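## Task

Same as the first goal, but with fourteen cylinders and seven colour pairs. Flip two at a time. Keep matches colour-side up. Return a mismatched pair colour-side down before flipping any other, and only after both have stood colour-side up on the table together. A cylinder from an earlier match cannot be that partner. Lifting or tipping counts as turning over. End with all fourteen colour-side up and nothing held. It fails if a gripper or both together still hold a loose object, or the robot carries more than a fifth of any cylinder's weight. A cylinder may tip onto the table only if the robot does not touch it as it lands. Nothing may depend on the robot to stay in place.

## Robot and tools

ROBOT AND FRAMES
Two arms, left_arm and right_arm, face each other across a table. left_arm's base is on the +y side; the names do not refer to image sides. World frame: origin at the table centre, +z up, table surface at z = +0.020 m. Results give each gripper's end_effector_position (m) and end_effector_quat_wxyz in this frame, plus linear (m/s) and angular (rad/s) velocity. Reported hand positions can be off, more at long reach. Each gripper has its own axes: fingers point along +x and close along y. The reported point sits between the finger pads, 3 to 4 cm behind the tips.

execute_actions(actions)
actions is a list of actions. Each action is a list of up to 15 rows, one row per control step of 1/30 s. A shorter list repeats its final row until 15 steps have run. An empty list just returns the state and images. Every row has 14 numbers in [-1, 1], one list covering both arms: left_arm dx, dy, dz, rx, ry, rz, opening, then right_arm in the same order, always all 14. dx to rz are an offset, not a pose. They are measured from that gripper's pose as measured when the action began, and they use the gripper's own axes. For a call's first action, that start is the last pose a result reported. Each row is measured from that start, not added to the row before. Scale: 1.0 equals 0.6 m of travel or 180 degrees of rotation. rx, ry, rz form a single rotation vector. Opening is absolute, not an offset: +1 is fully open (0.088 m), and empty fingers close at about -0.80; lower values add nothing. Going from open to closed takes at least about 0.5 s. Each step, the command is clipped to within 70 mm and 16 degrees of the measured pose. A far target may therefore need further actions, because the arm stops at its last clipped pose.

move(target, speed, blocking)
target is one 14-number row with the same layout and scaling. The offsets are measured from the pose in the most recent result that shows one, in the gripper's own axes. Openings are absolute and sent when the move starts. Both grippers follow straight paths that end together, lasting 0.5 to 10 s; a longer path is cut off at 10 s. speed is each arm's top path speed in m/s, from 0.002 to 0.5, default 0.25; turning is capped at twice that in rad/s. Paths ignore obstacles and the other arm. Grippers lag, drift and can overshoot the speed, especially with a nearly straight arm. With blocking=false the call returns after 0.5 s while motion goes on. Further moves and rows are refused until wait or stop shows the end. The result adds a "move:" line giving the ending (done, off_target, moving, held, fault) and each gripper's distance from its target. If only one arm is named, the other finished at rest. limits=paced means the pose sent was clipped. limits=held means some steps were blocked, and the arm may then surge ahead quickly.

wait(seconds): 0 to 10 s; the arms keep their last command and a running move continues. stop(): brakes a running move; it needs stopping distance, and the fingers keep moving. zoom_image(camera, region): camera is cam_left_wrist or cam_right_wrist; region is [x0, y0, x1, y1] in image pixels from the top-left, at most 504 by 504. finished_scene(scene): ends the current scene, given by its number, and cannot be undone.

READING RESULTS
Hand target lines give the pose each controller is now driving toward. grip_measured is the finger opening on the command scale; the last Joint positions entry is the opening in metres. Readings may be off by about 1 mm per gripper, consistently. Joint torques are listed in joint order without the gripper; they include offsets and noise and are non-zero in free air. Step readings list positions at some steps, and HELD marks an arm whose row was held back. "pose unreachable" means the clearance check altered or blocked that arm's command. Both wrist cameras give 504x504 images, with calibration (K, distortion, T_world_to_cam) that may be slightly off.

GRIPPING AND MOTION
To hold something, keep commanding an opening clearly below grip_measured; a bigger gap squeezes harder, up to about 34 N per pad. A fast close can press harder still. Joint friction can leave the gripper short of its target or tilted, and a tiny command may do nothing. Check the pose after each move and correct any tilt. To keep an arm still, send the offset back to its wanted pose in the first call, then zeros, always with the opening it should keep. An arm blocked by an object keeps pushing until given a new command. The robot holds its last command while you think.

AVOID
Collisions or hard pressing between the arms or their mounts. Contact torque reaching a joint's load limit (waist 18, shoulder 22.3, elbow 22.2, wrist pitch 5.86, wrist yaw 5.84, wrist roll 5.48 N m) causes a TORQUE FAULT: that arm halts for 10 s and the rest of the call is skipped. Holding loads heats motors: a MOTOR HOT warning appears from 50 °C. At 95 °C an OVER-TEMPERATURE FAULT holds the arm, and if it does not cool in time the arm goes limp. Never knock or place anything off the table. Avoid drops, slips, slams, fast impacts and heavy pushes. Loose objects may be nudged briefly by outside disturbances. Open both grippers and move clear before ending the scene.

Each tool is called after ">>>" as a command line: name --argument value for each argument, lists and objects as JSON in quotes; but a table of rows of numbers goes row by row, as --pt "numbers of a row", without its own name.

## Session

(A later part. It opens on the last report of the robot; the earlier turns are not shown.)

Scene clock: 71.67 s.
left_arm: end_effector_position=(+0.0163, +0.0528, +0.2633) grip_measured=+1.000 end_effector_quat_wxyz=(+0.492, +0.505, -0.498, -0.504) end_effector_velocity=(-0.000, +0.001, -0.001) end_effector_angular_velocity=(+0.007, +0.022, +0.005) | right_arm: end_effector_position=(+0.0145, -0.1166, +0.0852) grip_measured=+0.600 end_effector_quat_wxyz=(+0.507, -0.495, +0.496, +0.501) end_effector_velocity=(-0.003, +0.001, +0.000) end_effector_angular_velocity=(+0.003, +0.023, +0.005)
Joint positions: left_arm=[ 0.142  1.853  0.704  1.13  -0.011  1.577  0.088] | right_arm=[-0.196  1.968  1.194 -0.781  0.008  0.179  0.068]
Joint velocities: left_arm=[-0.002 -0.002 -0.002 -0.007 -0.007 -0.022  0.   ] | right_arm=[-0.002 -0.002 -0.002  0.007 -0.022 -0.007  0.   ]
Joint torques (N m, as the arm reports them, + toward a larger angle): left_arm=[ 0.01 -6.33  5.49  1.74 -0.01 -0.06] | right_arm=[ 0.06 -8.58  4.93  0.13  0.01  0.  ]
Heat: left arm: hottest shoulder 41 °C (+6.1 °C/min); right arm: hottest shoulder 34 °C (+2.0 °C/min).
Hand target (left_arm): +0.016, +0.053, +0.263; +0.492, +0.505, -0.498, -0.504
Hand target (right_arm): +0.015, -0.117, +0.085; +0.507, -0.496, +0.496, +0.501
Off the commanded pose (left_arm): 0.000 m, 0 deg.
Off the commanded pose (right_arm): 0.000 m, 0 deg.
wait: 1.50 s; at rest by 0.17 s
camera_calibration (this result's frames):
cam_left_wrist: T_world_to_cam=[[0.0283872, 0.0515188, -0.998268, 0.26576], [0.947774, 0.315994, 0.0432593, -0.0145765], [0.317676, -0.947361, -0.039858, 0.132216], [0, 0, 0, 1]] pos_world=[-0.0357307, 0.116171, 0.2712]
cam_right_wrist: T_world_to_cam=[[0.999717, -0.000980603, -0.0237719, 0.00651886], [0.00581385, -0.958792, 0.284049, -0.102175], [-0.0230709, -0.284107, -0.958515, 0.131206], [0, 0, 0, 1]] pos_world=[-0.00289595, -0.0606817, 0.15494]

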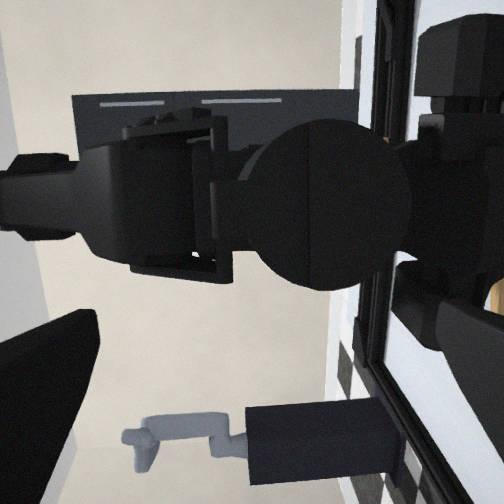

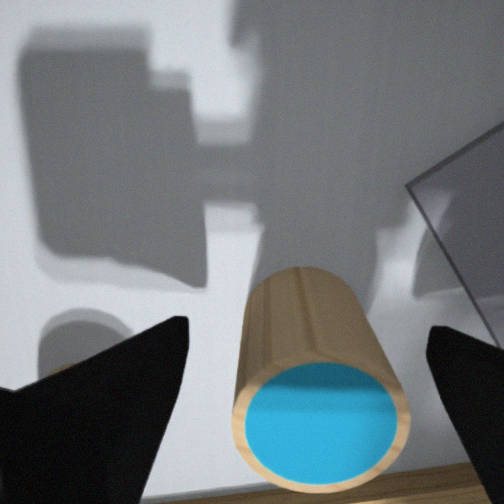

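>>> move --target '[0,0,0,0,0,0,1, 0,0,0,0,0,0,-0.3]'

>>> move --target '[0,0,0,0,0,0,1, -0.09,0,0,0,0,0,-0.3]' --speed 0.15

>>> move --target '[0,0,0,0,0,0.005,1, -0.21,-0.003,0,0,-0.497,0,-0.3]' --speed 0.3

>>> move --target '[0.1,-0.006,0,0,0,0,1, 0.098,0,0,-0.006,0,0,-0.3]' --speed 0.1

Scene clock: 77.50 s.
left_arm: end_effector_position=(+0.0163, +0.0528, +0.2633) grip_measured=+1.000 end_effector_quat_wxyz=(+0.492, +0.505, -0.498, -0.504) end_effector_velocity=(-0.000, -0.000, +0.000) end_effector_angular_velocity=(+0.002, +0.007, +0.005) | right_arm: end_effector_position=(+0.0147, -0.1167, +0.0852) grip_measured=+0.022 end_effector_quat_wxyz=(+0.507, -0.496, +0.496, +0.501) end_effector_velocity=(-0.002, -0.002, +0.000) end_effector_angular_velocity=(-0.009, +0.006, +0.010)
Joint positions: left_arm=[ 0.142  1.853  0.704  1.13  -0.011  1.577  0.088] | right_arm=[-0.196  1.968  1.194 -0.781  0.009  0.179  0.04 ]
Joint velocities: left_arm=[-0.002 -0.002  0.002 -0.007 -0.007 -0.007  0.   ] | right_arm=[ 0.002 -0.002 -0.002 -0.007 -0.007 -0.007 -0.   ]
Joint torques (N m, as the arm reports them, + toward a larger angle): left_arm=[ 0.01 -6.42  5.43  1.76 -0.02 -0.05] | right_arm=[ 0.02 -8.61  4.88  0.18 -0.02 -0.02]
Heat: left arm: hottest shoulder 41 °C (+6.1 °C/min); right arm: hottest shoulder 35 °C (+2.0 °C/min).
Hand target (left_arm): +0.016, +0.053, +0.263; +0.492, +0.505, -0.498, -0.504
Hand target (right_arm): +0.015, -0.117, +0.085; +0.507, -0.495, +0.496, +0.501
Off the commanded pose (left_arm): 0.000 m, 0 deg.
Off the commanded pose (right_arm): 0.000 m, 0 deg.
move: done
camera_calibration (this result's frames):
cam_left_wrist: T_world_to_cam=[[0.0283872, 0.0515188, -0.998268, 0.26576], [0.947774, 0.315994, 0.0432593, -0.0145765], [0.317676, -0.947361, -0.039858, 0.132216], [0, 0, 0, 1]] pos_world=[-0.0357307, 0.116171, 0.2712]
cam_right_wrist: T_world_to_cam=[[0.999745, -0.00100274, -0.0225793, 0.0062304], [0.00545768, -0.958741, 0.284228, -0.10223], [-0.0219327, -0.284278, -0.958491, 0.131157], [0, 0, 0, 1]] pos_world=[-0.00279425, -0.0607213, 0.15491]

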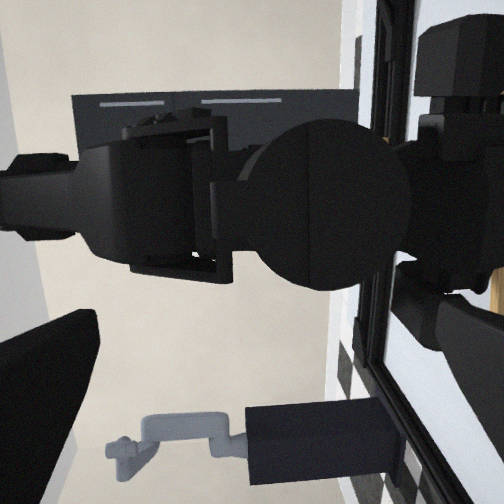

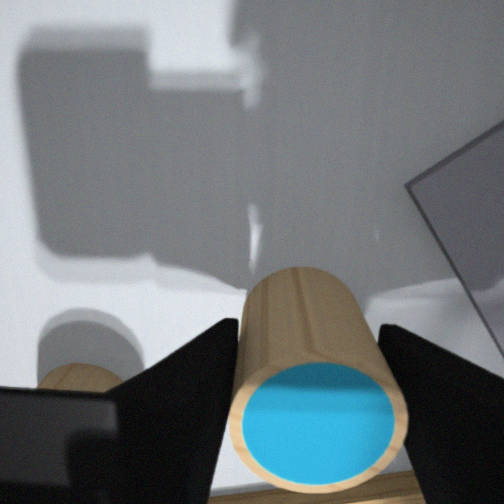

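Scene clock: 78.37 s.
left_arm: end_effector_position=(+0.0163, +0.0528, +0.2633) grip_measured=+1.000 end_effector_quat_wxyz=(+0.492, +0.505, -0.498, -0.504) end_effector_velocity=(+0.002, +0.000, -0.000) end_effector_angular_velocity=(-0.002, +0.007, +0.010) | right_arm: end_effector_position=(+0.0154, -0.1208, +0.1332) grip_measured=+0.021 end_effector_quat_wxyz=(+0.504, -0.501, +0.499, +0.496) end_effector_velocity=(-0.000, +0.001, +0.003) end_effector_angular_velocity=(+0.001, +0.008, +0.020)
Joint positions: left_arm=[ 0.142  1.853  0.704  1.13  -0.011  1.577  0.088] | right_arm=[-0.196  1.889  1.294 -0.978  0.009  0.179  0.04 ]
Joint velocities: left_arm=[ 0.002  0.002 -0.002  0.007 -0.007 -0.007  0.   ] | right_arm=[-0.002 -0.002  0.007 -0.007 -0.007 -0.022 -0.   ]
Joint torques (N m, as the arm reports them, + toward a larger angle): left_arm=[-0.11 -6.48  5.49  1.76  0.   -0.07] | right_arm=[ 0.2  -9.38  6.8  -0.07  0.01  0.02]
Heat: left arm: hottest shoulder 41 °C (+5.1 °C/min); right arm: hottest shoulder 35 °C (+2.0 °C/min).
Hand target (left_arm): +0.016, +0.053, +0.263; +0.492, +0.505, -0.498, -0.504
Hand target (right_arm): +0.014, -0.117, +0.139; +0.507, -0.496, +0.496, +0.501
Off the commanded pose (left_arm): 0.000 m, 0 deg.
Off the commanded pose (right_arm): 0.007 m, 1 deg.
move: done
camera_calibration (this result's frames):
cam_left_wrist: T_world_to_cam=[[0.0283872, 0.0515188, -0.998268, 0.26576], [0.947774, 0.315994, 0.0432593, -0.0145765], [0.317676, -0.947361, -0.039858, 0.132216], [0, 0, 0, 1]] pos_world=[-0.0357307, 0.116171, 0.2712]
cam_right_wrist: T_world_to_cam=[[0.999809, -0.00137419, -0.019479, 0.00613694], [0.00455624, -0.953572, 0.301132, -0.121421], [-0.0189884, -0.301163, -0.953383, 0.173253], [0, 0, 0, 1]] pos_world=[-0.00229275, -0.0635974, 0.20186]

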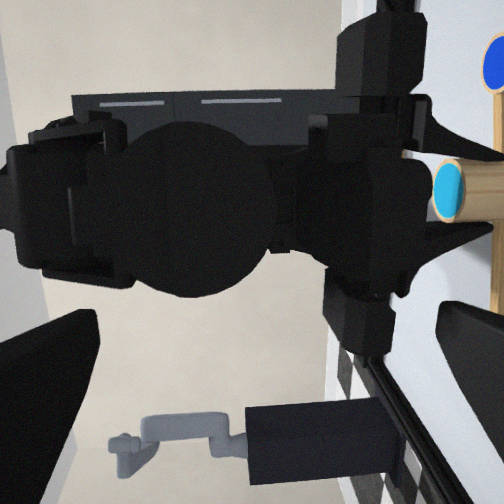

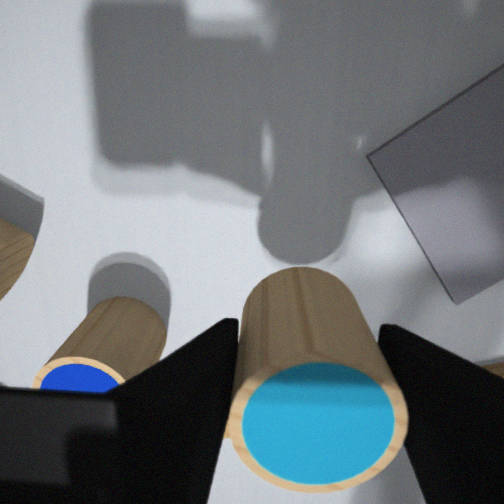

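Scene clock: 81.50 s.
left_arm: end_effector_position=(+0.0163, +0.0526, +0.2673) grip_measured=+1.000 end_effector_quat_wxyz=(+0.498, +0.500, -0.504, -0.498) end_effector_velocity=(-0.000, +0.001, +0.001) end_effector_angular_velocity=(+0.002, +0.007, +0.005) | right_arm: end_effector_position=(+0.0163, -0.1193, +0.2656) grip_measured=+0.021 end_effector_quat_wxyz=(+0.707, +0.005, +0.003, +0.708) end_effector_velocity=(-0.002, -0.001, -0.001) end_effector_angular_velocity=(+0.007, -0.005, +0.010)
Joint positions: left_arm=[ 0.142  1.858  0.703  1.159 -0.011  1.578  0.088] | right_arm=[-0.076  1.282  0.268  1.016  0.292  0.01   0.04 ]
Joint velocities: left_arm=[-0.002 -0.007 -0.002 -0.007 -0.007 -0.007  0.   ] | right_arm=[ 0.002  0.007 -0.007  0.022 -0.007 -0.007 -0.   ]
Joint torques (N m, as the arm reports them, + toward a larger angle): left_arm=[-0.1  -5.71  5.    2.02 -0.01 -0.03] | right_arm=[ 0.28 -3.39  4.07  2.04  0.11 -0.2 ]
Heat: left arm: hottest shoulder 40 °C (+4.0 °C/min); right arm: hottest shoulder 35 °C (+2.0 °C/min).
Hand target (left_arm): +0.016, +0.053, +0.263; +0.496, +0.502, -0.502, -0.500
Hand target (right_arm): +0.016, -0.121, +0.260; +0.707, -0.004, +0.004, +0.707
Off the commanded pose (left_arm): 0.004 m, 0 deg.
Off the commanded pose (right_arm): 0.007 m, 1 deg.
move: done
camera_calibration (this result's frames):
cam_left_wrist: T_world_to_cam=[[0.0284127, 0.0282782, -0.999196, 0.271206], [0.947774, 0.316913, 0.0359194, -0.0127654], [0.317674, -0.948033, -0.017797, 0.126315], [0, 0, 0, 1]] pos_world=[-0.0357339, 0.116127, 0.273695]
cam_right_wrist: T_world_to_cam=[[0.999523, 0.0302731, -0.00608349, 0.00804211], [0.00321238, -0.297892, -0.954594, 0.251885], [-0.0307107, 0.954119, -0.297847, 0.275869], [0, 0, 0, 1]] pos_world=[-0.00037528, -0.188421, 0.322664]

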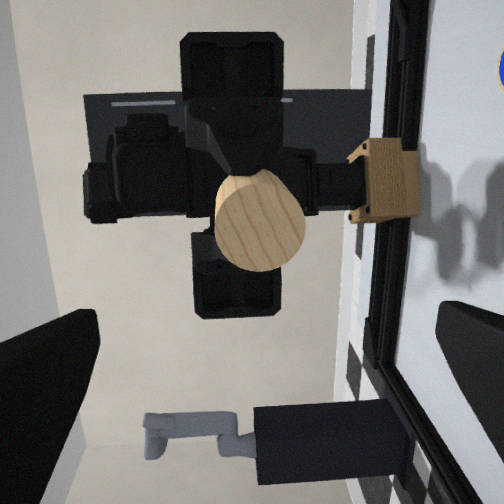

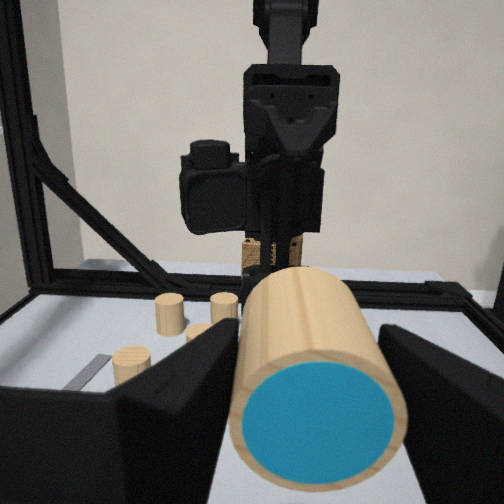

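Scene clock: 82.53 s.
left_arm: end_effector_position=(+0.0156, -0.0048, +0.2648) grip_measured=+1.000 end_effector_quat_wxyz=(+0.499, +0.499, -0.504, -0.498) end_effector_velocity=(+0.000, -0.002, +0.000) end_effector_angular_velocity=(+0.002, -0.007, -0.005) | right_arm: end_effector_position=(+0.0162, -0.0640, +0.2636) grip_measured=+0.021 end_effector_quat_wxyz=(+0.707, -0.003, +0.000, +0.707) end_effector_velocity=(-0.001, +0.002, -0.005) end_effector_angular_velocity=(-0.021, -0.012, +0.005)
Joint positions: left_arm=[ 0.142  2.027  0.955  1.077 -0.011  1.578  0.088] | right_arm=[-0.14   1.533  0.455  1.074  0.228 -0.002  0.04 ]
Joint velocities: left_arm=[ 0.002  0.002  0.007 -0.007  0.007  0.007  0.   ] | right_arm=[-0.002  0.007  0.007 -0.022 -0.007 -0.007 -0.   ]
Joint torques (N m, as the arm reports them, + toward a larger angle): left_arm=[ 0.11 -6.79  6.74  1.58  0.07 -0.08] | right_arm=[-0.23 -4.69  6.98  2.06 -0.07 -0.17]
Heat: left arm: hottest shoulder 40 °C (+3.0 °C/min); right arm: hottest shoulder 35 °C (+2.0 °C/min).
Hand target (left_arm): +0.016, -0.007, +0.264; +0.498, +0.500, -0.504, -0.498
Hand target (right_arm): +0.016, -0.061, +0.266; +0.707, -0.002, -0.004, +0.708
Off the commanded pose (left_arm): 0.003 m, 0 deg.
Off the commanded pose (right_arm): 0.004 m, 0 deg.
move: done
camera_calibration (this result's frames):
cam_left_wrist: T_world_to_cam=[[0.0283848, 0.0271456, -0.999228, 0.270378], [0.947654, 0.317315, 0.0355401, 0.00626824], [0.318035, -0.947932, -0.0167177, 0.0717595], [0, 0, 0, 1]] pos_world=[-0.0364368, 0.0586945, 0.271146]
cam_right_wrist: T_world_to_cam=[[0.99952, 0.0299081, 0.00802218, 0.00274121], [0.0167474, -0.304218, -0.952455, 0.265247], [-0.0260456, 0.952133, -0.304573, 0.224065], [0, 0, 0, 1]] pos_world=[-0.00134616, -0.132729, 0.320858]

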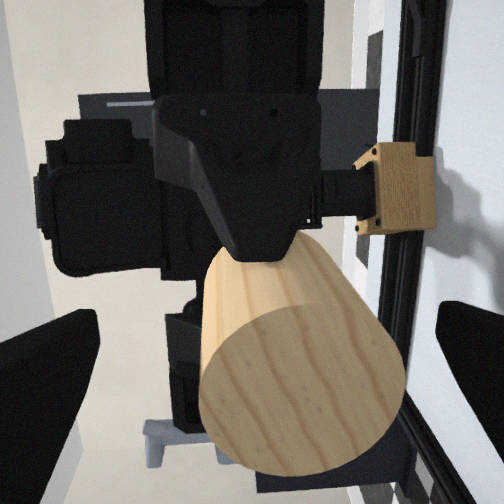

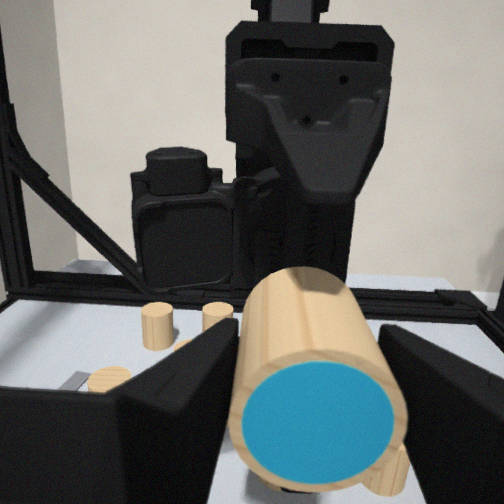

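>>> move --target '[0,-0.009,0,0,0,0,1, 0,0,0,0,0,0,-0.3]' --speed 0.05

>>> move --target '[0,0,0,0,0,0,-0.3, 0,0,0,0,0,0,-0.3]'

>>> move --target '[0,0,0,0,0,0,-0.3, 0,0,0,0,0,0,0.7]'

>>> move --target '[-0.1,0,0,0,0,0,-0.3, -0.1,0,0,0,0,0,0.7]' --speed 0.15

>>> move --target '[-0.11,-0.16,0.13,0,0,-0.498,-0.3, -0.067,0.134,-0.17,0,0.503,0,0.7]' --speed 0.3

Scene clock: 87.07 s.
left_arm: end_effector_position=(+0.0156, -0.0054, +0.2653) grip_measured=+1.000 end_effector_quat_wxyz=(+0.501, +0.497, -0.506, -0.496) end_effector_velocity=(-0.005, -0.001, +0.001) end_effector_angular_velocity=(-0.007, +0.007, -0.015) | right_arm: end_effector_position=(+0.0162, -0.0637, +0.2637) grip_measured=+0.021 end_effector_quat_wxyz=(+0.707, -0.003, +0.000, +0.707) end_effector_velocity=(-0.002, -0.000, -0.002) end_effector_angular_velocity=(-0.007, -0.024, +0.020)
Joint positions: left_arm=[ 0.142  2.034  0.956  1.093 -0.011  1.578  0.088] | right_arm=[-0.14   1.534  0.456  1.074  0.228 -0.003  0.04 ]
Joint velocities: left_arm=[-0.007  0.002  0.002  0.007  0.007 -0.007  0.   ] | right_arm=[-0.002 -0.002 -0.002 -0.007 -0.022 -0.022 -0.   ]
Joint torques (N m, as the arm reports them, + toward a larger angle): left_arm=[-0.03 -6.86  5.1   2.   -0.01 -0.01] | right_arm=[ 0.09 -5.82  5.22  1.83  0.02  0.01]
Heat: left arm: hottest shoulder 40 °C (+2.0 °C/min); right arm: hottest shoulder 35 °C (+2.0 °C/min).
Hand target (left_arm): +0.016, -0.005, +0.260; +0.499, +0.499, -0.504, -0.498
Hand target (right_arm): +0.016, -0.064, +0.264; +0.707, -0.003, +0.000, +0.707
Off the commanded pose (left_arm): 0.006 m, 1 deg.
Off the commanded pose (right_arm): 0.000 m, 0 deg.
move: done
camera_calibration (this result's frames):
cam_left_wrist: T_world_to_cam=[[0.0282313, 0.0168536, -0.999459, 0.270832], [0.947659, 0.317663, 0.0321247, 0.00736707], [0.318033, -0.948054, -0.0070034, 0.0686021], [0, 0, 0, 1]] pos_world=[-0.0364451, 0.0581337, 0.270929]
cam_right_wrist: T_world_to_cam=[[0.999518, 0.0299065, 0.00832672, 0.00262749], [0.0170275, -0.303864, -0.952563, 0.265477], [-0.0259576, 0.952246, -0.304227, 0.223708], [0, 0, 0, 1]] pos_world=[-0.00133969, -0.132435, 0.32092]

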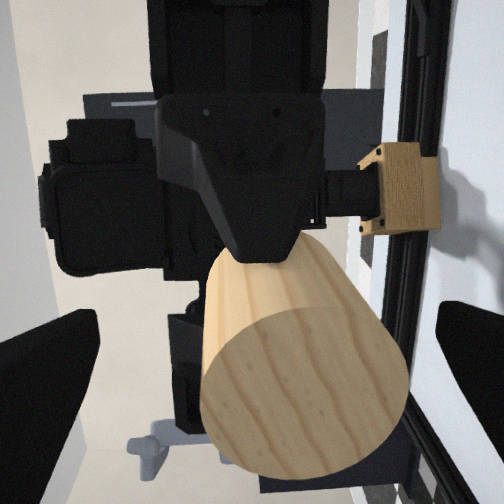

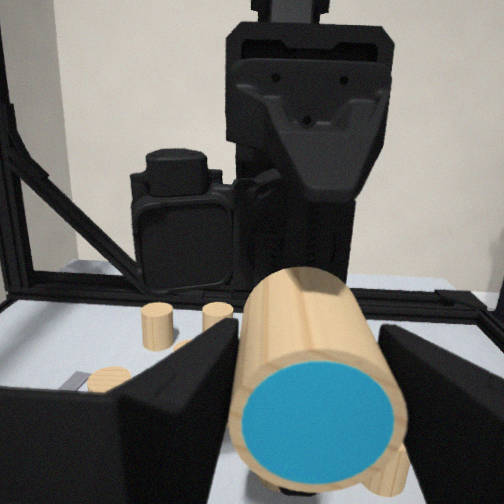

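Scene clock: 87.57 s.
left_arm: end_effector_position=(+0.0156, -0.0053, +0.2645) grip_measured=+0.043 end_effector_quat_wxyz=(+0.500, +0.498, -0.506, -0.496) end_effector_velocity=(-0.000, +0.001, -0.001) end_effector_angular_velocity=(+0.007, -0.022, +0.005) | right_arm: end_effector_position=(+0.0162, -0.0637, +0.2644) grip_measured=+0.021 end_effector_quat_wxyz=(+0.707, -0.001, -0.001, +0.707) end_effector_velocity=(-0.000, -0.000, -0.002) end_effector_angular_velocity=(-0.007, +0.006, +0.005)
Joint positions: left_arm=[ 0.142  2.034  0.956  1.09  -0.011  1.578  0.041] | right_arm=[-0.14   1.534  0.456  1.077  0.228 -0.003  0.04 ]
Joint velocities: left_arm=[-0.002 -0.002 -0.002 -0.007 -0.007  0.022 -0.   ] | right_arm=[-0.002 -0.002 -0.002 -0.007 -0.007  0.007 -0.   ]
Joint torques (N m, as the arm reports them, + toward a larger angle): left_arm=[-0.05 -7.65  5.72  1.92  0.01 -0.03] | right_arm=[ 0.1  -5.68  5.36  1.58  0.    0.  ]
Heat: left arm: hottest shoulder 40 °C (+2.0 °C/min); right arm: hottest shoulder 35 °C (+2.0 °C/min).
Hand target (left_arm): +0.016, -0.005, +0.265; +0.501, +0.497, -0.506, -0.496
Hand target (right_arm): +0.016, -0.064, +0.264; +0.707, -0.003, +0.000, +0.707
Off the commanded pose (left_arm): 0.001 m, 0 deg.
Off the commanded pose (right_arm): 0.001 m, 0 deg.
move: done
camera_calibration (this result's frames):
cam_left_wrist: T_world_to_cam=[[0.0282768, 0.0199033, -0.999402, 0.270102], [0.947658, 0.317564, 0.0331371, 0.00710157], [0.318033, -0.948028, -0.00988184, 0.0694173], [0, 0, 0, 1]] pos_world=[-0.0364445, 0.0581784, 0.270391]
cam_right_wrist: T_world_to_cam=[[0.999524, 0.0298826, 0.00772514, 0.00277977], [0.0163691, -0.301032, -0.953474, 0.266533], [-0.0261668, 0.953146, -0.301377, 0.223213], [0, 0, 0, 1]] pos_world=[-0.00130058, -0.132603, 0.321382]

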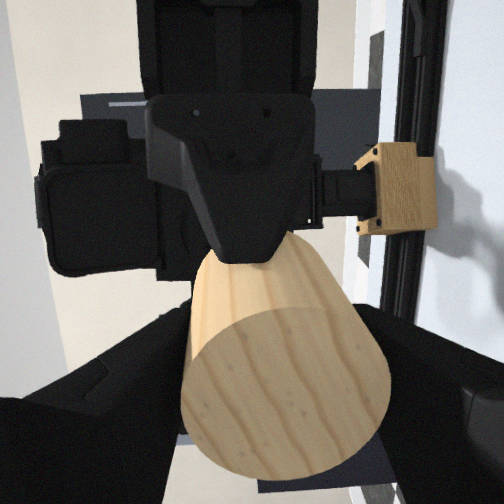

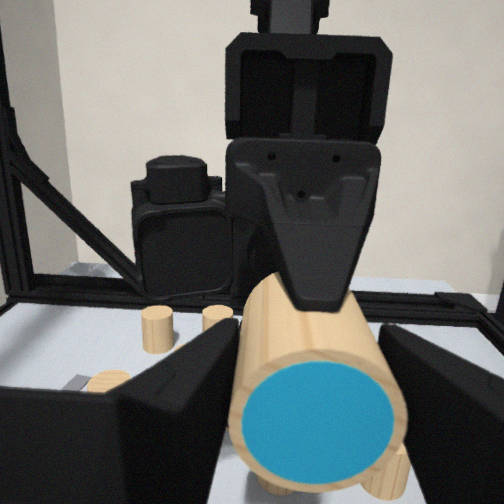

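Scene clock: 88.23 s.
left_arm: end_effector_position=(+0.0156, -0.0053, +0.2645) grip_measured=+0.041 end_effector_quat_wxyz=(+0.500, +0.498, -0.506, -0.496) end_effector_velocity=(+0.002, +0.002, -0.005) end_effector_angular_velocity=(+0.017, +0.022, +0.019) | right_arm: end_effector_position=(+0.0162, -0.0637, +0.2644) grip_measured=+0.698 end_effector_quat_wxyz=(+0.707, -0.001, -0.001, +0.707) end_effector_velocity=(+0.002, -0.001, -0.003) end_effector_angular_velocity=(-0.012, -0.010, +0.000)
Joint positions: left_arm=[ 0.142  2.034  0.956  1.09  -0.011  1.578  0.041] | right_arm=[-0.14   1.534  0.456  1.077  0.228 -0.003  0.073]
Joint velocities: left_arm=[-0.002 -0.002 -0.012 -0.007 -0.022 -0.022 -0.   ] | right_arm=[-0.007 -0.002 -0.007 -0.007 -0.007 -0.007  0.001]
Joint torques (N m, as the arm reports them, + toward a larger angle): left_arm=[-0.05 -7.75  5.76  1.73 -0.01 -0.01] | right_arm=[ 0.04 -5.65  5.36  1.83  0.02 -0.02]
Heat: left arm: hottest shoulder 40 °C (+2.0 °C/min); right arm: hottest shoulder 34 °C (+1.0 °C/min).
Hand target (left_arm): +0.016, -0.005, +0.265; +0.500, +0.497, -0.506, -0.496
Hand target (right_arm): +0.016, -0.064, +0.264; +0.707, -0.001, -0.001, +0.707
Off the commanded pose (left_arm): 0.000 m, 0 deg.
Off the commanded pose (right_arm): 0.000 m, 0 deg.
move: done
camera_calibration (this result's frames):
cam_left_wrist: T_world_to_cam=[[0.0282768, 0.0199033, -0.999402, 0.270102], [0.947658, 0.317564, 0.0331371, 0.00710157], [0.318033, -0.948028, -0.00988184, 0.0694173], [0, 0, 0, 1]] pos_world=[-0.0364445, 0.0581784, 0.270391]
cam_right_wrist: T_world_to_cam=[[0.999524, 0.0298826, 0.00772514, 0.00277977], [0.0163691, -0.301032, -0.953474, 0.266533], [-0.0261668, 0.953146, -0.301377, 0.223213], [0, 0, 0, 1]] pos_world=[-0.00130058, -0.132603, 0.321382]

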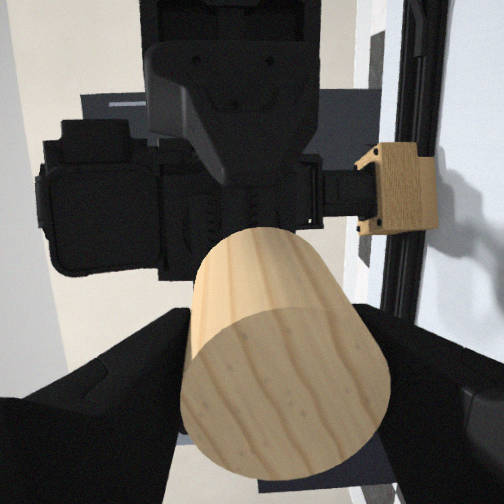

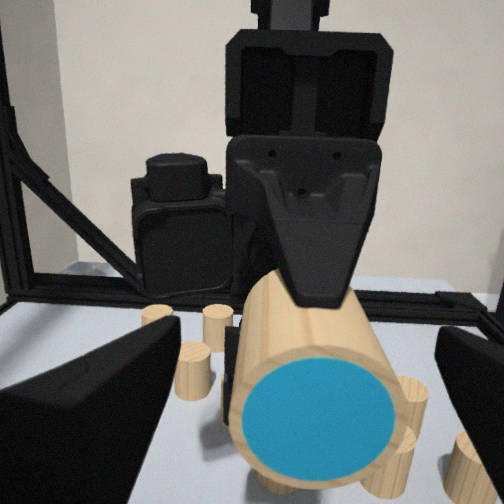

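Scene clock: 89.13 s.
left_arm: end_effector_position=(+0.0163, +0.0528, +0.2578) grip_measured=+0.040 end_effector_quat_wxyz=(+0.496, +0.501, -0.502, -0.500) end_effector_velocity=(+0.000, +0.003, -0.003) end_effector_angular_velocity=(+0.012, +0.007, +0.005) | right_arm: end_effector_position=(+0.0159, -0.1204, +0.2682) grip_measured=+0.700 end_effector_quat_wxyz=(+0.707, +0.003, -0.003, +0.708) end_effector_velocity=(-0.001, -0.003, -0.001) end_effector_angular_velocity=(-0.007, -0.010, +0.010)
Joint positions: left_arm=[ 0.142  1.887  0.695  1.189 -0.011  1.578  0.041] | right_arm=[-0.072  1.27   0.268  1.01   0.295 -0.003  0.073]
Joint velocities: left_arm=[-0.002 -0.007 -0.012 -0.007 -0.007 -0.007 -0.   ] | right_arm=[ 0.002 -0.022 -0.007 -0.022 -0.007 -0.007 -0.   ]
Joint torques (N m, as the arm reports them, + toward a larger angle): left_arm=[-0.3  -7.99  4.85  2.13 -0.11 -0.05] | right_arm=[ 0.28 -4.49  3.92  1.57  0.11  0.01]
Heat: left arm: hottest shoulder 41 °C (+3.0 °C/min); right arm: hottest shoulder 34 °C (+1.0 °C/min).
Hand target (left_arm): +0.016, +0.055, +0.264; +0.500, +0.498, -0.506, -0.496
Hand target (right_arm): +0.016, -0.124, +0.264; +0.707, -0.001, -0.001, +0.707
Off the commanded pose (left_arm): 0.006 m, 1 deg.
Off the commanded pose (right_arm): 0.005 m, 1 deg.
move: done
camera_calibration (this result's frames):
cam_left_wrist: T_world_to_cam=[[0.0285235, 0.0355187, -0.998962, 0.261265], [0.94777, 0.316644, 0.0383203, -0.0130859], [0.317676, -0.947879, -0.0246318, 0.128062], [0, 0, 0, 1]] pos_world=[-0.035732, 0.116251, 0.264649]
cam_right_wrist: T_world_to_cam=[[0.999518, 0.0305856, 0.00527093, 0.00550445], [0.013987, -0.292297, -0.956225, 0.254922], [-0.0277061, 0.955838, -0.292584, 0.276385], [0, 0, 0, 1]] pos_world=[-0.00140986, -0.189834, 0.3246]

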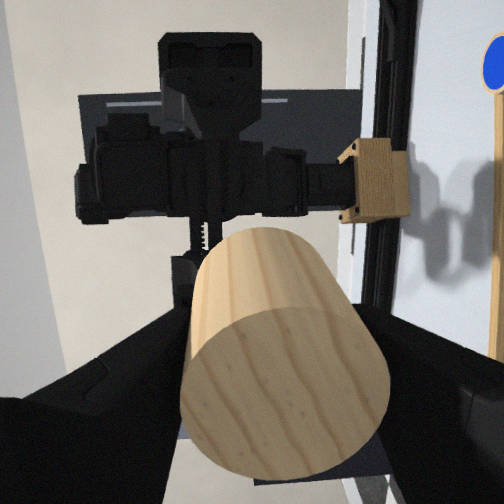

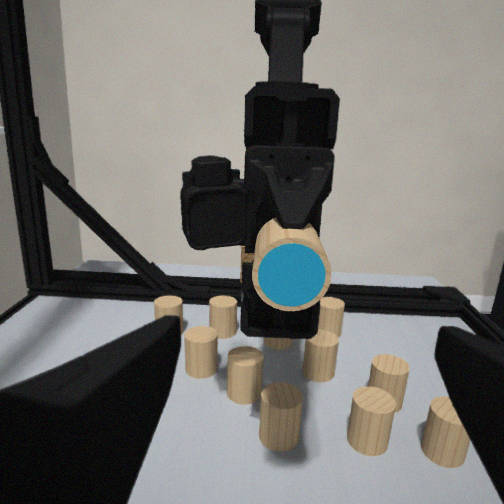

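Scene clock: 92.23 s.
left_arm: end_effector_position=(-0.0590, +0.1199, +0.1611) grip_measured=+0.038 end_effector_quat_wxyz=(+0.002, +0.709, -0.001, -0.705) end_effector_velocity=(-0.001, -0.003, +0.008) end_effector_angular_velocity=(-0.006, +0.009, +0.024) | right_arm: end_effector_position=(-0.0632, -0.1617, +0.1665) grip_measured=+0.700 end_effector_quat_wxyz=(+0.503, -0.501, +0.495, +0.500) end_effector_velocity=(+0.001, +0.000, +0.002) end_effector_angular_velocity=(-0.014, +0.001, +0.000)
Joint positions: left_arm=[-0.045  2.135  1.668 -1.1   -0.007  1.367  0.041] | right_arm=[ 0.069  1.79   1.304 -1.082  0.01   0.435  0.073]
Joint velocities: left_arm=[ 0.002 -0.002  0.027 -0.022  0.007 -0.022  0.   ] | right_arm=[-0.007  0.007  0.017 -0.022 -0.007 -0.007 -0.   ]
Joint torques (N m, as the arm reports them, + toward a larger angle): left_arm=[-0.26 -7.62  6.98 -0.02  0.24 -0.12] | right_arm=[-0.18 -6.32  7.1  -0.07 -0.09  0.14]
Heat: left arm: hottest shoulder 41 °C (+2.0 °C/min); right arm: hottest shoulder 34 °C (+1.0 °C/min).
Hand target (left_arm): -0.061, +0.118, +0.161; +0.002, +0.707, +0.000, -0.707
Hand target (right_arm): -0.064, -0.159, +0.165; +0.503, -0.501, +0.500, +0.497
Off the commanded pose (left_arm): 0.002 m, 0 deg.
Off the commanded pose (right_arm): 0.002 m, 1 deg.
move: done
camera_calibration (this result's frames):
cam_left_wrist: T_world_to_cam=[[0.0201566, 0.999404, 0.0280213, -0.117108], [0.944459, -0.0282285, 0.327415, 0.0353075], [0.328011, 0.0198654, -0.944465, 0.245919], [0, 0, 0, 1]] pos_world=[-0.11165, 0.11315, 0.223983]
cam_right_wrist: T_world_to_cam=[[0.999752, 0.00794611, -0.0207859, 0.0870123], [0.013703, -0.955801, 0.293695, -0.168623], [-0.0175335, -0.293907, -0.955673, 0.192857], [0, 0, 0, 1]] pos_world=[-0.0812986, -0.105179, 0.235641]

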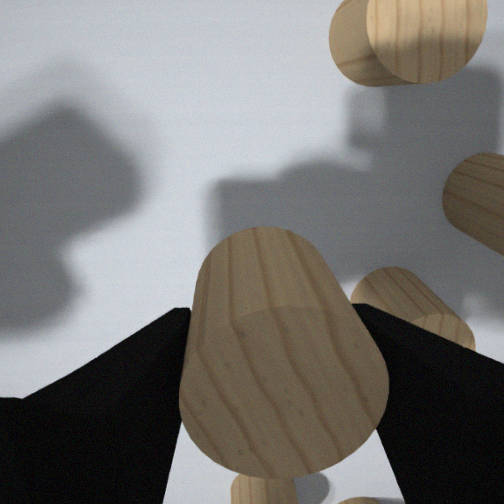

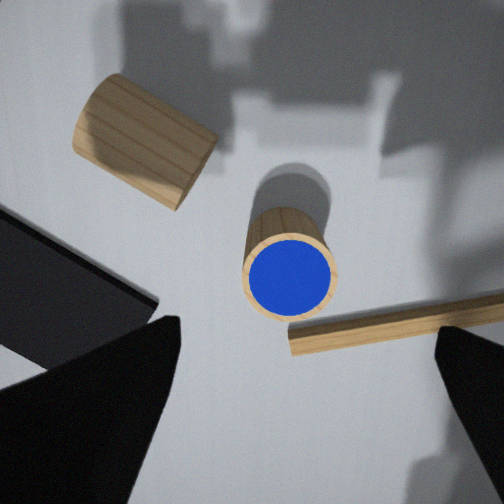

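>>> move --target '[0.136,0,0,0,0,-0.003,-0.3, 0.148,0,0,0,0,0,0.7]' --speed 0.06

>>> move --target '[0,0,0,0,0,0,0.7, 0,0,0,0,0,0,-0.3]'

>>> move --target '[-0.14,0,0,0,0,0,0.7, -0.14,0,0,0,0,0,-0.3]' --speed 0.15

>>> move --target '[-0.158,0.107,-0.128,0,0,0.502,1, -0.16,-0.134,0.068,0,-0.497,0,-0.3]' --speed 0.3

Scene clock: 96.83 s.
left_arm: end_effector_position=(-0.0591, +0.1181, +0.0843) grip_measured=+0.034 end_effector_quat_wxyz=(+0.003, +0.709, -0.001, -0.705) end_effector_velocity=(+0.000, +0.001, +0.002) end_effector_angular_velocity=(+0.001, -0.008, +0.005) | right_arm: end_effector_position=(-0.0652, -0.1573, +0.0846) grip_measured=+0.700 end_effector_quat_wxyz=(+0.506, -0.493, +0.493, +0.508) end_effector_velocity=(-0.001, +0.001, +0.000) end_effector_angular_velocity=(+0.004, +0.010, +0.005)
Joint positions: left_arm=[-0.045  2.246  1.525 -0.846 -0.007  1.367  0.041] | right_arm=[ 0.069  1.912  1.111 -0.744  0.01   0.435  0.073]
Joint velocities: left_arm=[-0.002 -0.007 -0.002 -0.007 -0.007 -0.007  0.   ] | right_arm=[-0.002 -0.002 -0.002  0.007 -0.007 -0.007 -0.   ]
Joint torques (N m, as the arm reports them, + toward a larger angle): left_arm=[ 0.19 -7.79  4.88  0.49  0.07  0.1 ] | right_arm=[-0.21 -6.72  3.46  0.31  0.05 -0.08]
Heat: left arm: hottest shoulder 41 °C (+2.0 °C/min); right arm: hottest shoulder 34 °C (+1.0 °C/min).
Hand target (left_arm): -0.058, +0.120, +0.080; -0.001, +0.709, +0.002, -0.705
Hand target (right_arm): -0.062, -0.161, +0.078; +0.503, -0.501, +0.495, +0.500
Off the commanded pose (left_arm): 0.005 m, 1 deg.
Off the commanded pose (right_arm): 0.008 m, 1 deg.
move: done
camera_calibration (this result's frames):
cam_left_wrist: T_world_to_cam=[[0.0190287, 0.999445, 0.027338, -0.113166], [0.944663, -0.0269284, 0.326934, 0.0604074], [0.327489, 0.019604, -0.944652, 0.173463], [0, 0, 0, 1]] pos_world=[-0.111718, 0.11133, 0.147206]
cam_right_wrist: T_world_to_cam=[[0.999502, 0.00808887, -0.0305031, 0.0880896], [0.0161485, -0.961549, 0.274158, -0.139442], [-0.0271126, -0.274514, -0.961201, 0.118793], [0, 0, 0, 1]] pos_world=[-0.0825731, -0.102183, 0.1551]

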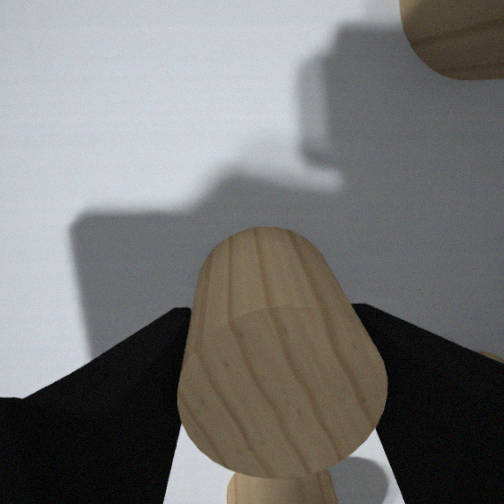

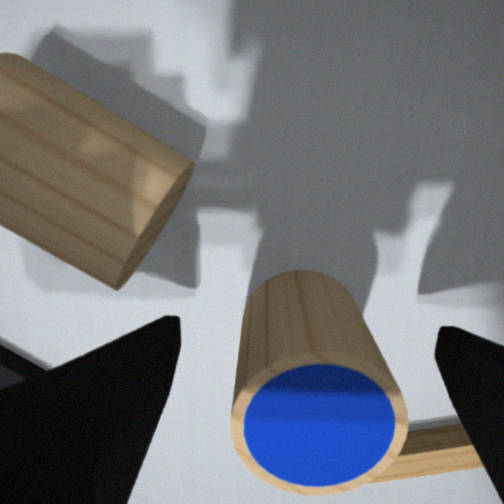

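Scene clock: 97.50 s.
left_arm: end_effector_position=(-0.0591, +0.1181, +0.0843) grip_measured=+0.698 end_effector_quat_wxyz=(+0.003, +0.709, -0.001, -0.705) end_effector_velocity=(+0.001, +0.005, +0.000) end_effector_angular_velocity=(+0.020, -0.012, +0.005) | right_arm: end_effector_position=(-0.0650, -0.1574, +0.0846) grip_measured=+0.021 end_effector_quat_wxyz=(+0.506, -0.494, +0.493, +0.507) end_effector_velocity=(+0.003, -0.003, -0.002) end_effector_angular_velocity=(-0.019, -0.001, +0.000)
Joint positions: left_arm=[-0.045  2.246  1.525 -0.846 -0.007  1.367  0.073] | right_arm=[ 0.069  1.912  1.111 -0.745  0.011  0.435  0.04 ]
Joint velocities: left_arm=[-0.002 -0.002 -0.002 -0.022 -0.007 -0.007  0.001] | right_arm=[-0.007  0.002 -0.007 -0.007 -0.007 -0.007 -0.   ]
Joint torques (N m, as the arm reports them, + toward a larger angle): left_arm=[-0.11 -8.66  5.28  0.22  0.05 -0.01] | right_arm=[ 0.1  -8.12  4.84  0.19  0.01 -0.02]
Heat: left arm: hottest shoulder 41 °C (+2.0 °C/min); right arm: hottest shoulder 34 °C (+1.0 °C/min).
Hand target (left_arm): -0.059, +0.118, +0.084; +0.002, +0.709, -0.001, -0.705
Hand target (right_arm): -0.065, -0.157, +0.085; +0.506, -0.493, +0.493, +0.508
Off the commanded pose (left_arm): 0.000 m, 0 deg.
Off the commanded pose (right_arm): 0.000 m, 0 deg.
move: done
camera_calibration (this result's frames):
cam_left_wrist: T_world_to_cam=[[0.0194099, 0.999438, 0.0273403, -0.113143], [0.944652, -0.0272895, 0.326936, 0.0604492], [0.327498, 0.0194813, -0.944651, 0.173478], [0, 0, 0, 1]] pos_world=[-0.111721, 0.11135, 0.147206]
cam_right_wrist: T_world_to_cam=[[0.999533, 0.00805871, -0.0294925, 0.0878277], [0.015852, -0.961449, 0.274528, -0.139577], [-0.0261432, -0.274867, -0.961127, 0.118768], [0, 0, 0, 1]] pos_world=[-0.0824691, -0.102259, 0.155059]

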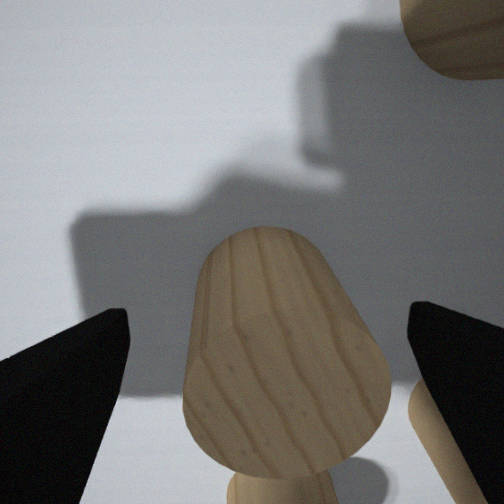

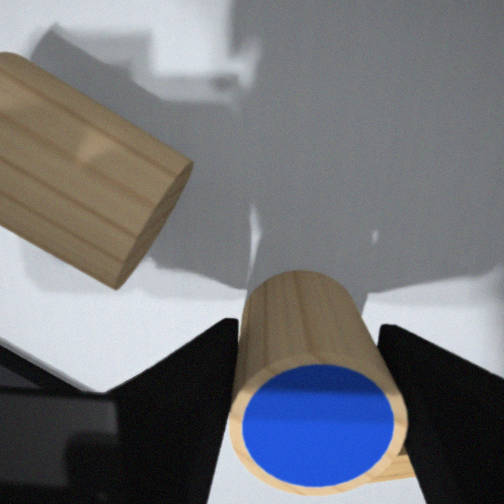

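Scene clock: 98.50 s.
left_arm: end_effector_position=(-0.0586, +0.1207, +0.1610) grip_measured=+0.700 end_effector_quat_wxyz=(-0.004, +0.711, +0.005, -0.704) end_effector_velocity=(-0.002, -0.003, +0.003) end_effector_angular_velocity=(-0.009, -0.006, -0.000) | right_arm: end_effector_position=(-0.0630, -0.1617, +0.1628) grip_measured=+0.021 end_effector_quat_wxyz=(+0.504, -0.499, +0.495, +0.502) end_effector_velocity=(-0.001, -0.002, +0.004) end_effector_angular_velocity=(-0.010, +0.003, +0.010)
Joint positions: left_arm=[-0.045  2.147  1.686 -1.124 -0.007  1.367  0.073] | right_arm=[ 0.069  1.789  1.288 -1.063  0.011  0.435  0.04 ]
Joint velocities: left_arm=[-0.007  0.002  0.017 -0.007 -0.007 -0.007 -0.   ] | right_arm=[ 0.002 -0.002  0.012 -0.022 -0.007 -0.007 -0.   ]
Joint torques (N m, as the arm reports them, + toward a larger angle): left_arm=[-0.35 -9.48  6.93 -0.04  0.07 -0.05] | right_arm=[ 0.32 -8.72  6.88 -0.03  0.01  0.06]
Heat: left arm: hottest shoulder 41 °C (+2.0 °C/min); right arm: hottest shoulder 35 °C (+2.0 °C/min).
Hand target (left_arm): -0.060, +0.118, +0.168; +0.003, +0.709, -0.001, -0.705
Hand target (right_arm): -0.065, -0.159, +0.169; +0.506, -0.493, +0.493, +0.508
Off the commanded pose (left_arm): 0.008 m, 1 deg.
Off the commanded pose (right_arm): 0.006 m, 1 deg.
move: done
camera_calibration (this result's frames):
cam_left_wrist: T_world_to_cam=[[0.0188956, 0.998793, 0.0453326, -0.120672], [0.94346, -0.0328202, 0.329857, 0.0350613], [0.330947, 0.0365367, -0.942942, 0.243617], [0, 0, 0, 1]] pos_world=[-0.111423, 0.112776, 0.223621]
cam_right_wrist: T_world_to_cam=[[0.999721, 0.00765565, -0.0223461, 0.0869097], [0.0138012, -0.957063, 0.289553, -0.167136], [-0.0191699, -0.28978, -0.956901, 0.190091], [0, 0, 0, 1]] pos_world=[-0.0809347, -0.10554, 0.232235]

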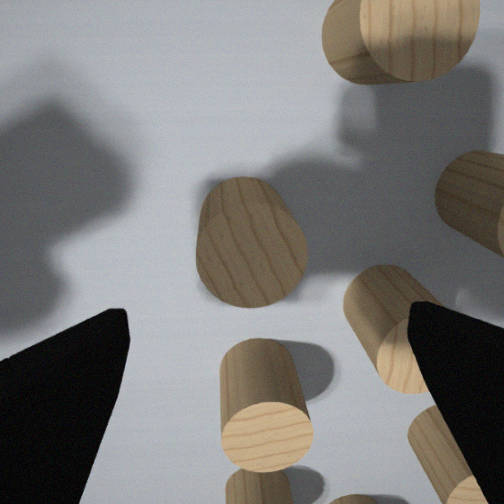

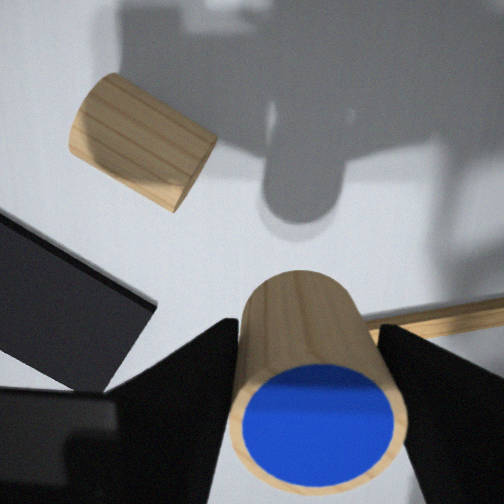

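Scene clock: 101.67 s.
left_arm: end_effector_position=(+0.0163, +0.0555, +0.2617) grip_measured=+1.000 end_effector_quat_wxyz=(+0.497, +0.502, -0.504, -0.497) end_effector_velocity=(+0.002, +0.000, -0.000) end_effector_angular_velocity=(-0.002, +0.022, +0.019) | right_arm: end_effector_position=(+0.0156, -0.1204, +0.2664) grip_measured=+0.021 end_effector_quat_wxyz=(+0.704, +0.010, -0.001, +0.710) end_effector_velocity=(-0.000, -0.000, +0.001) end_effector_angular_velocity=(+0.017, -0.032, +0.004)
Joint positions: left_arm=[ 0.14   1.871  0.686  1.188 -0.015  1.583  0.088] | right_arm=[-0.076  1.287  0.26   1.043  0.283  0.008  0.04 ]
Joint velocities: left_arm=[-0.002  0.002 -0.002  0.007 -0.022 -0.022  0.   ] | right_arm=[-0.002  0.012 -0.007  0.037 -0.007 -0.037 -0.   ]
Joint torques (N m, as the arm reports them, + toward a larger angle): left_arm=[ 0.25 -5.51  4.74  2.    0.22  0.06] | right_arm=[-0.09 -3.26  4.29  2.04 -0.07 -0.13]
Heat: left arm: hottest shoulder 42 °C (+2.0 °C/min); right arm: hottest shoulder 35 °C (+2.0 °C/min).
Hand target (left_arm): +0.017, +0.056, +0.257; +0.493, +0.504, -0.504, -0.499
Hand target (right_arm): +0.017, -0.122, +0.260; +0.704, +0.001, -0.000, +0.710
Off the commanded pose (left_arm): 0.006 m, 1 deg.
Off the commanded pose (right_arm): 0.007 m, 1 deg.
move: done
camera_calibration (this result's frames):
cam_left_wrist: T_world_to_cam=[[0.0340511, 0.029106, -0.998996, 0.265319], [0.946697, 0.319432, 0.0415752, -0.0151461], [0.320322, -0.947162, -0.0166775, 0.128491], [0, 0, 0, 1]] pos_world=[-0.0358542, 0.118818, 0.267826]
cam_right_wrist: T_world_to_cam=[[0.999257, 0.0379561, -0.00674889, 0.00987095], [0.0043758, -0.2856, -0.958339, 0.254776], [-0.0383023, 0.957597, -0.285554, 0.274319], [0, 0, 0, 1]] pos_world=[-0.000471407, -0.190298, 0.322561]

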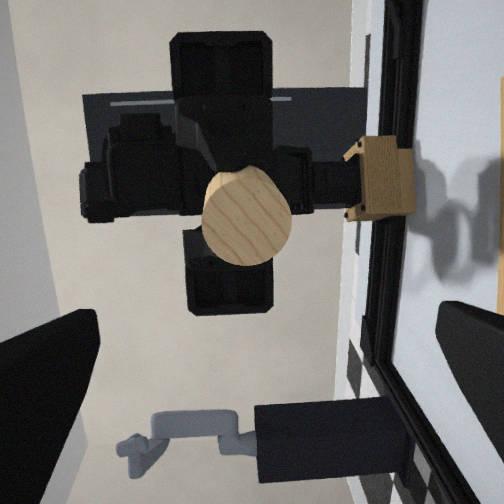

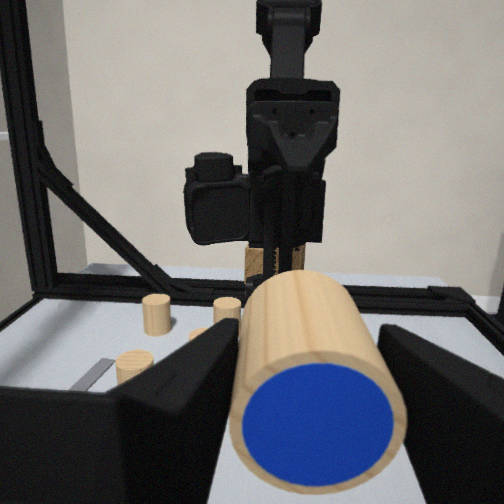

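>>> execute_actions --actions '[]'

Scene clock: 112.10 s.
left_arm: end_effector_position=(+0.0165, +0.0554, +0.2616) grip_measured=+1.000 end_effector_quat_wxyz=(+0.497, +0.502, -0.504, -0.496) end_effector_velocity=(-0.000, +0.002, -0.003) end_effector_angular_velocity=(+0.012, +0.022, +0.005) | right_arm: end_effector_position=(+0.0157, -0.1204, +0.2664) grip_measured=+0.021 end_effector_quat_wxyz=(+0.704, +0.010, -0.001, +0.710) end_effector_velocity=(+0.002, -0.000, -0.002) end_effector_angular_velocity=(-0.007, -0.010, -0.000)
Joint positions: left_arm=[ 0.141  1.872  0.686  1.189 -0.015  1.583  0.088] | right_arm=[-0.077  1.288  0.259  1.047  0.283  0.007  0.04 ]
Joint velocities: left_arm=[-0.002 -0.002 -0.007 -0.007 -0.007 -0.022  0.   ] | right_arm=[-0.007 -0.002 -0.002 -0.007 -0.007 -0.007 -0.   ]
Joint torques (N m, as the arm reports them, + toward a larger angle): left_arm=[ 0.21 -5.6   4.66  2.02  0.2   0.08] | right_arm=[-0.2  -3.26  4.18  2.05 -0.11 -0.18]
Heat: left arm: hottest shoulder 41 °C (+0.0 °C/min); right arm: hottest shoulder 34 °C (+0.0 °C/min).
Hand target (left_arm): +0.017, +0.056, +0.257; +0.493, +0.504, -0.504, -0.499
Hand target (right_arm): +0.017, -0.122, +0.260; +0.704, +0.001, -0.000, +0.710
Off the commanded pose (left_arm): 0.006 m, 1 deg.
Off the commanded pose (right_arm): 0.007 m, 1 deg.
camera_calibration (this result's frames):
cam_left_wrist: T_world_to_cam=[[0.0340278, 0.0283569, -0.999019, 0.265271], [0.946575, 0.319825, 0.0413196, -0.015244], [0.320683, -0.947052, -0.015959, 0.12818], [0, 0, 0, 1]] pos_world=[-0.0357021, 0.118746, 0.267686]
cam_right_wrist: T_world_to_cam=[[0.999257, 0.0379573, -0.00664893, 0.0097666], [0.00442984, -0.284545, -0.958652, 0.254934], [-0.0382798, 0.957911, -0.284502, 0.274069], [0, 0, 0, 1]] pos_world=[-0.000397364, -0.190364, 0.322431]

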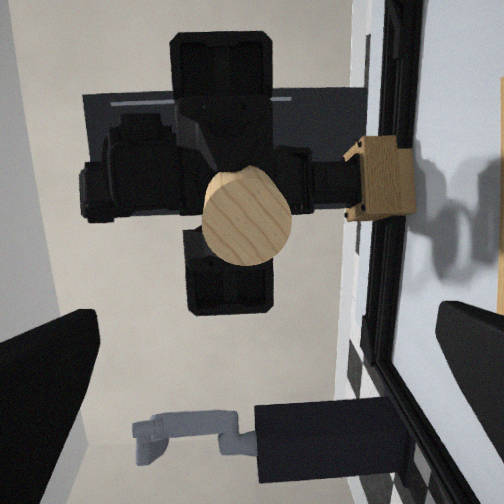

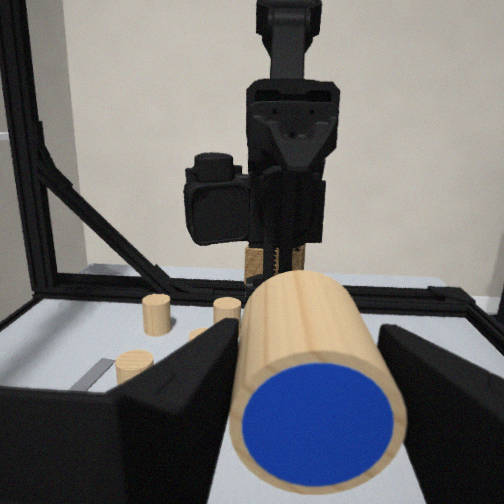

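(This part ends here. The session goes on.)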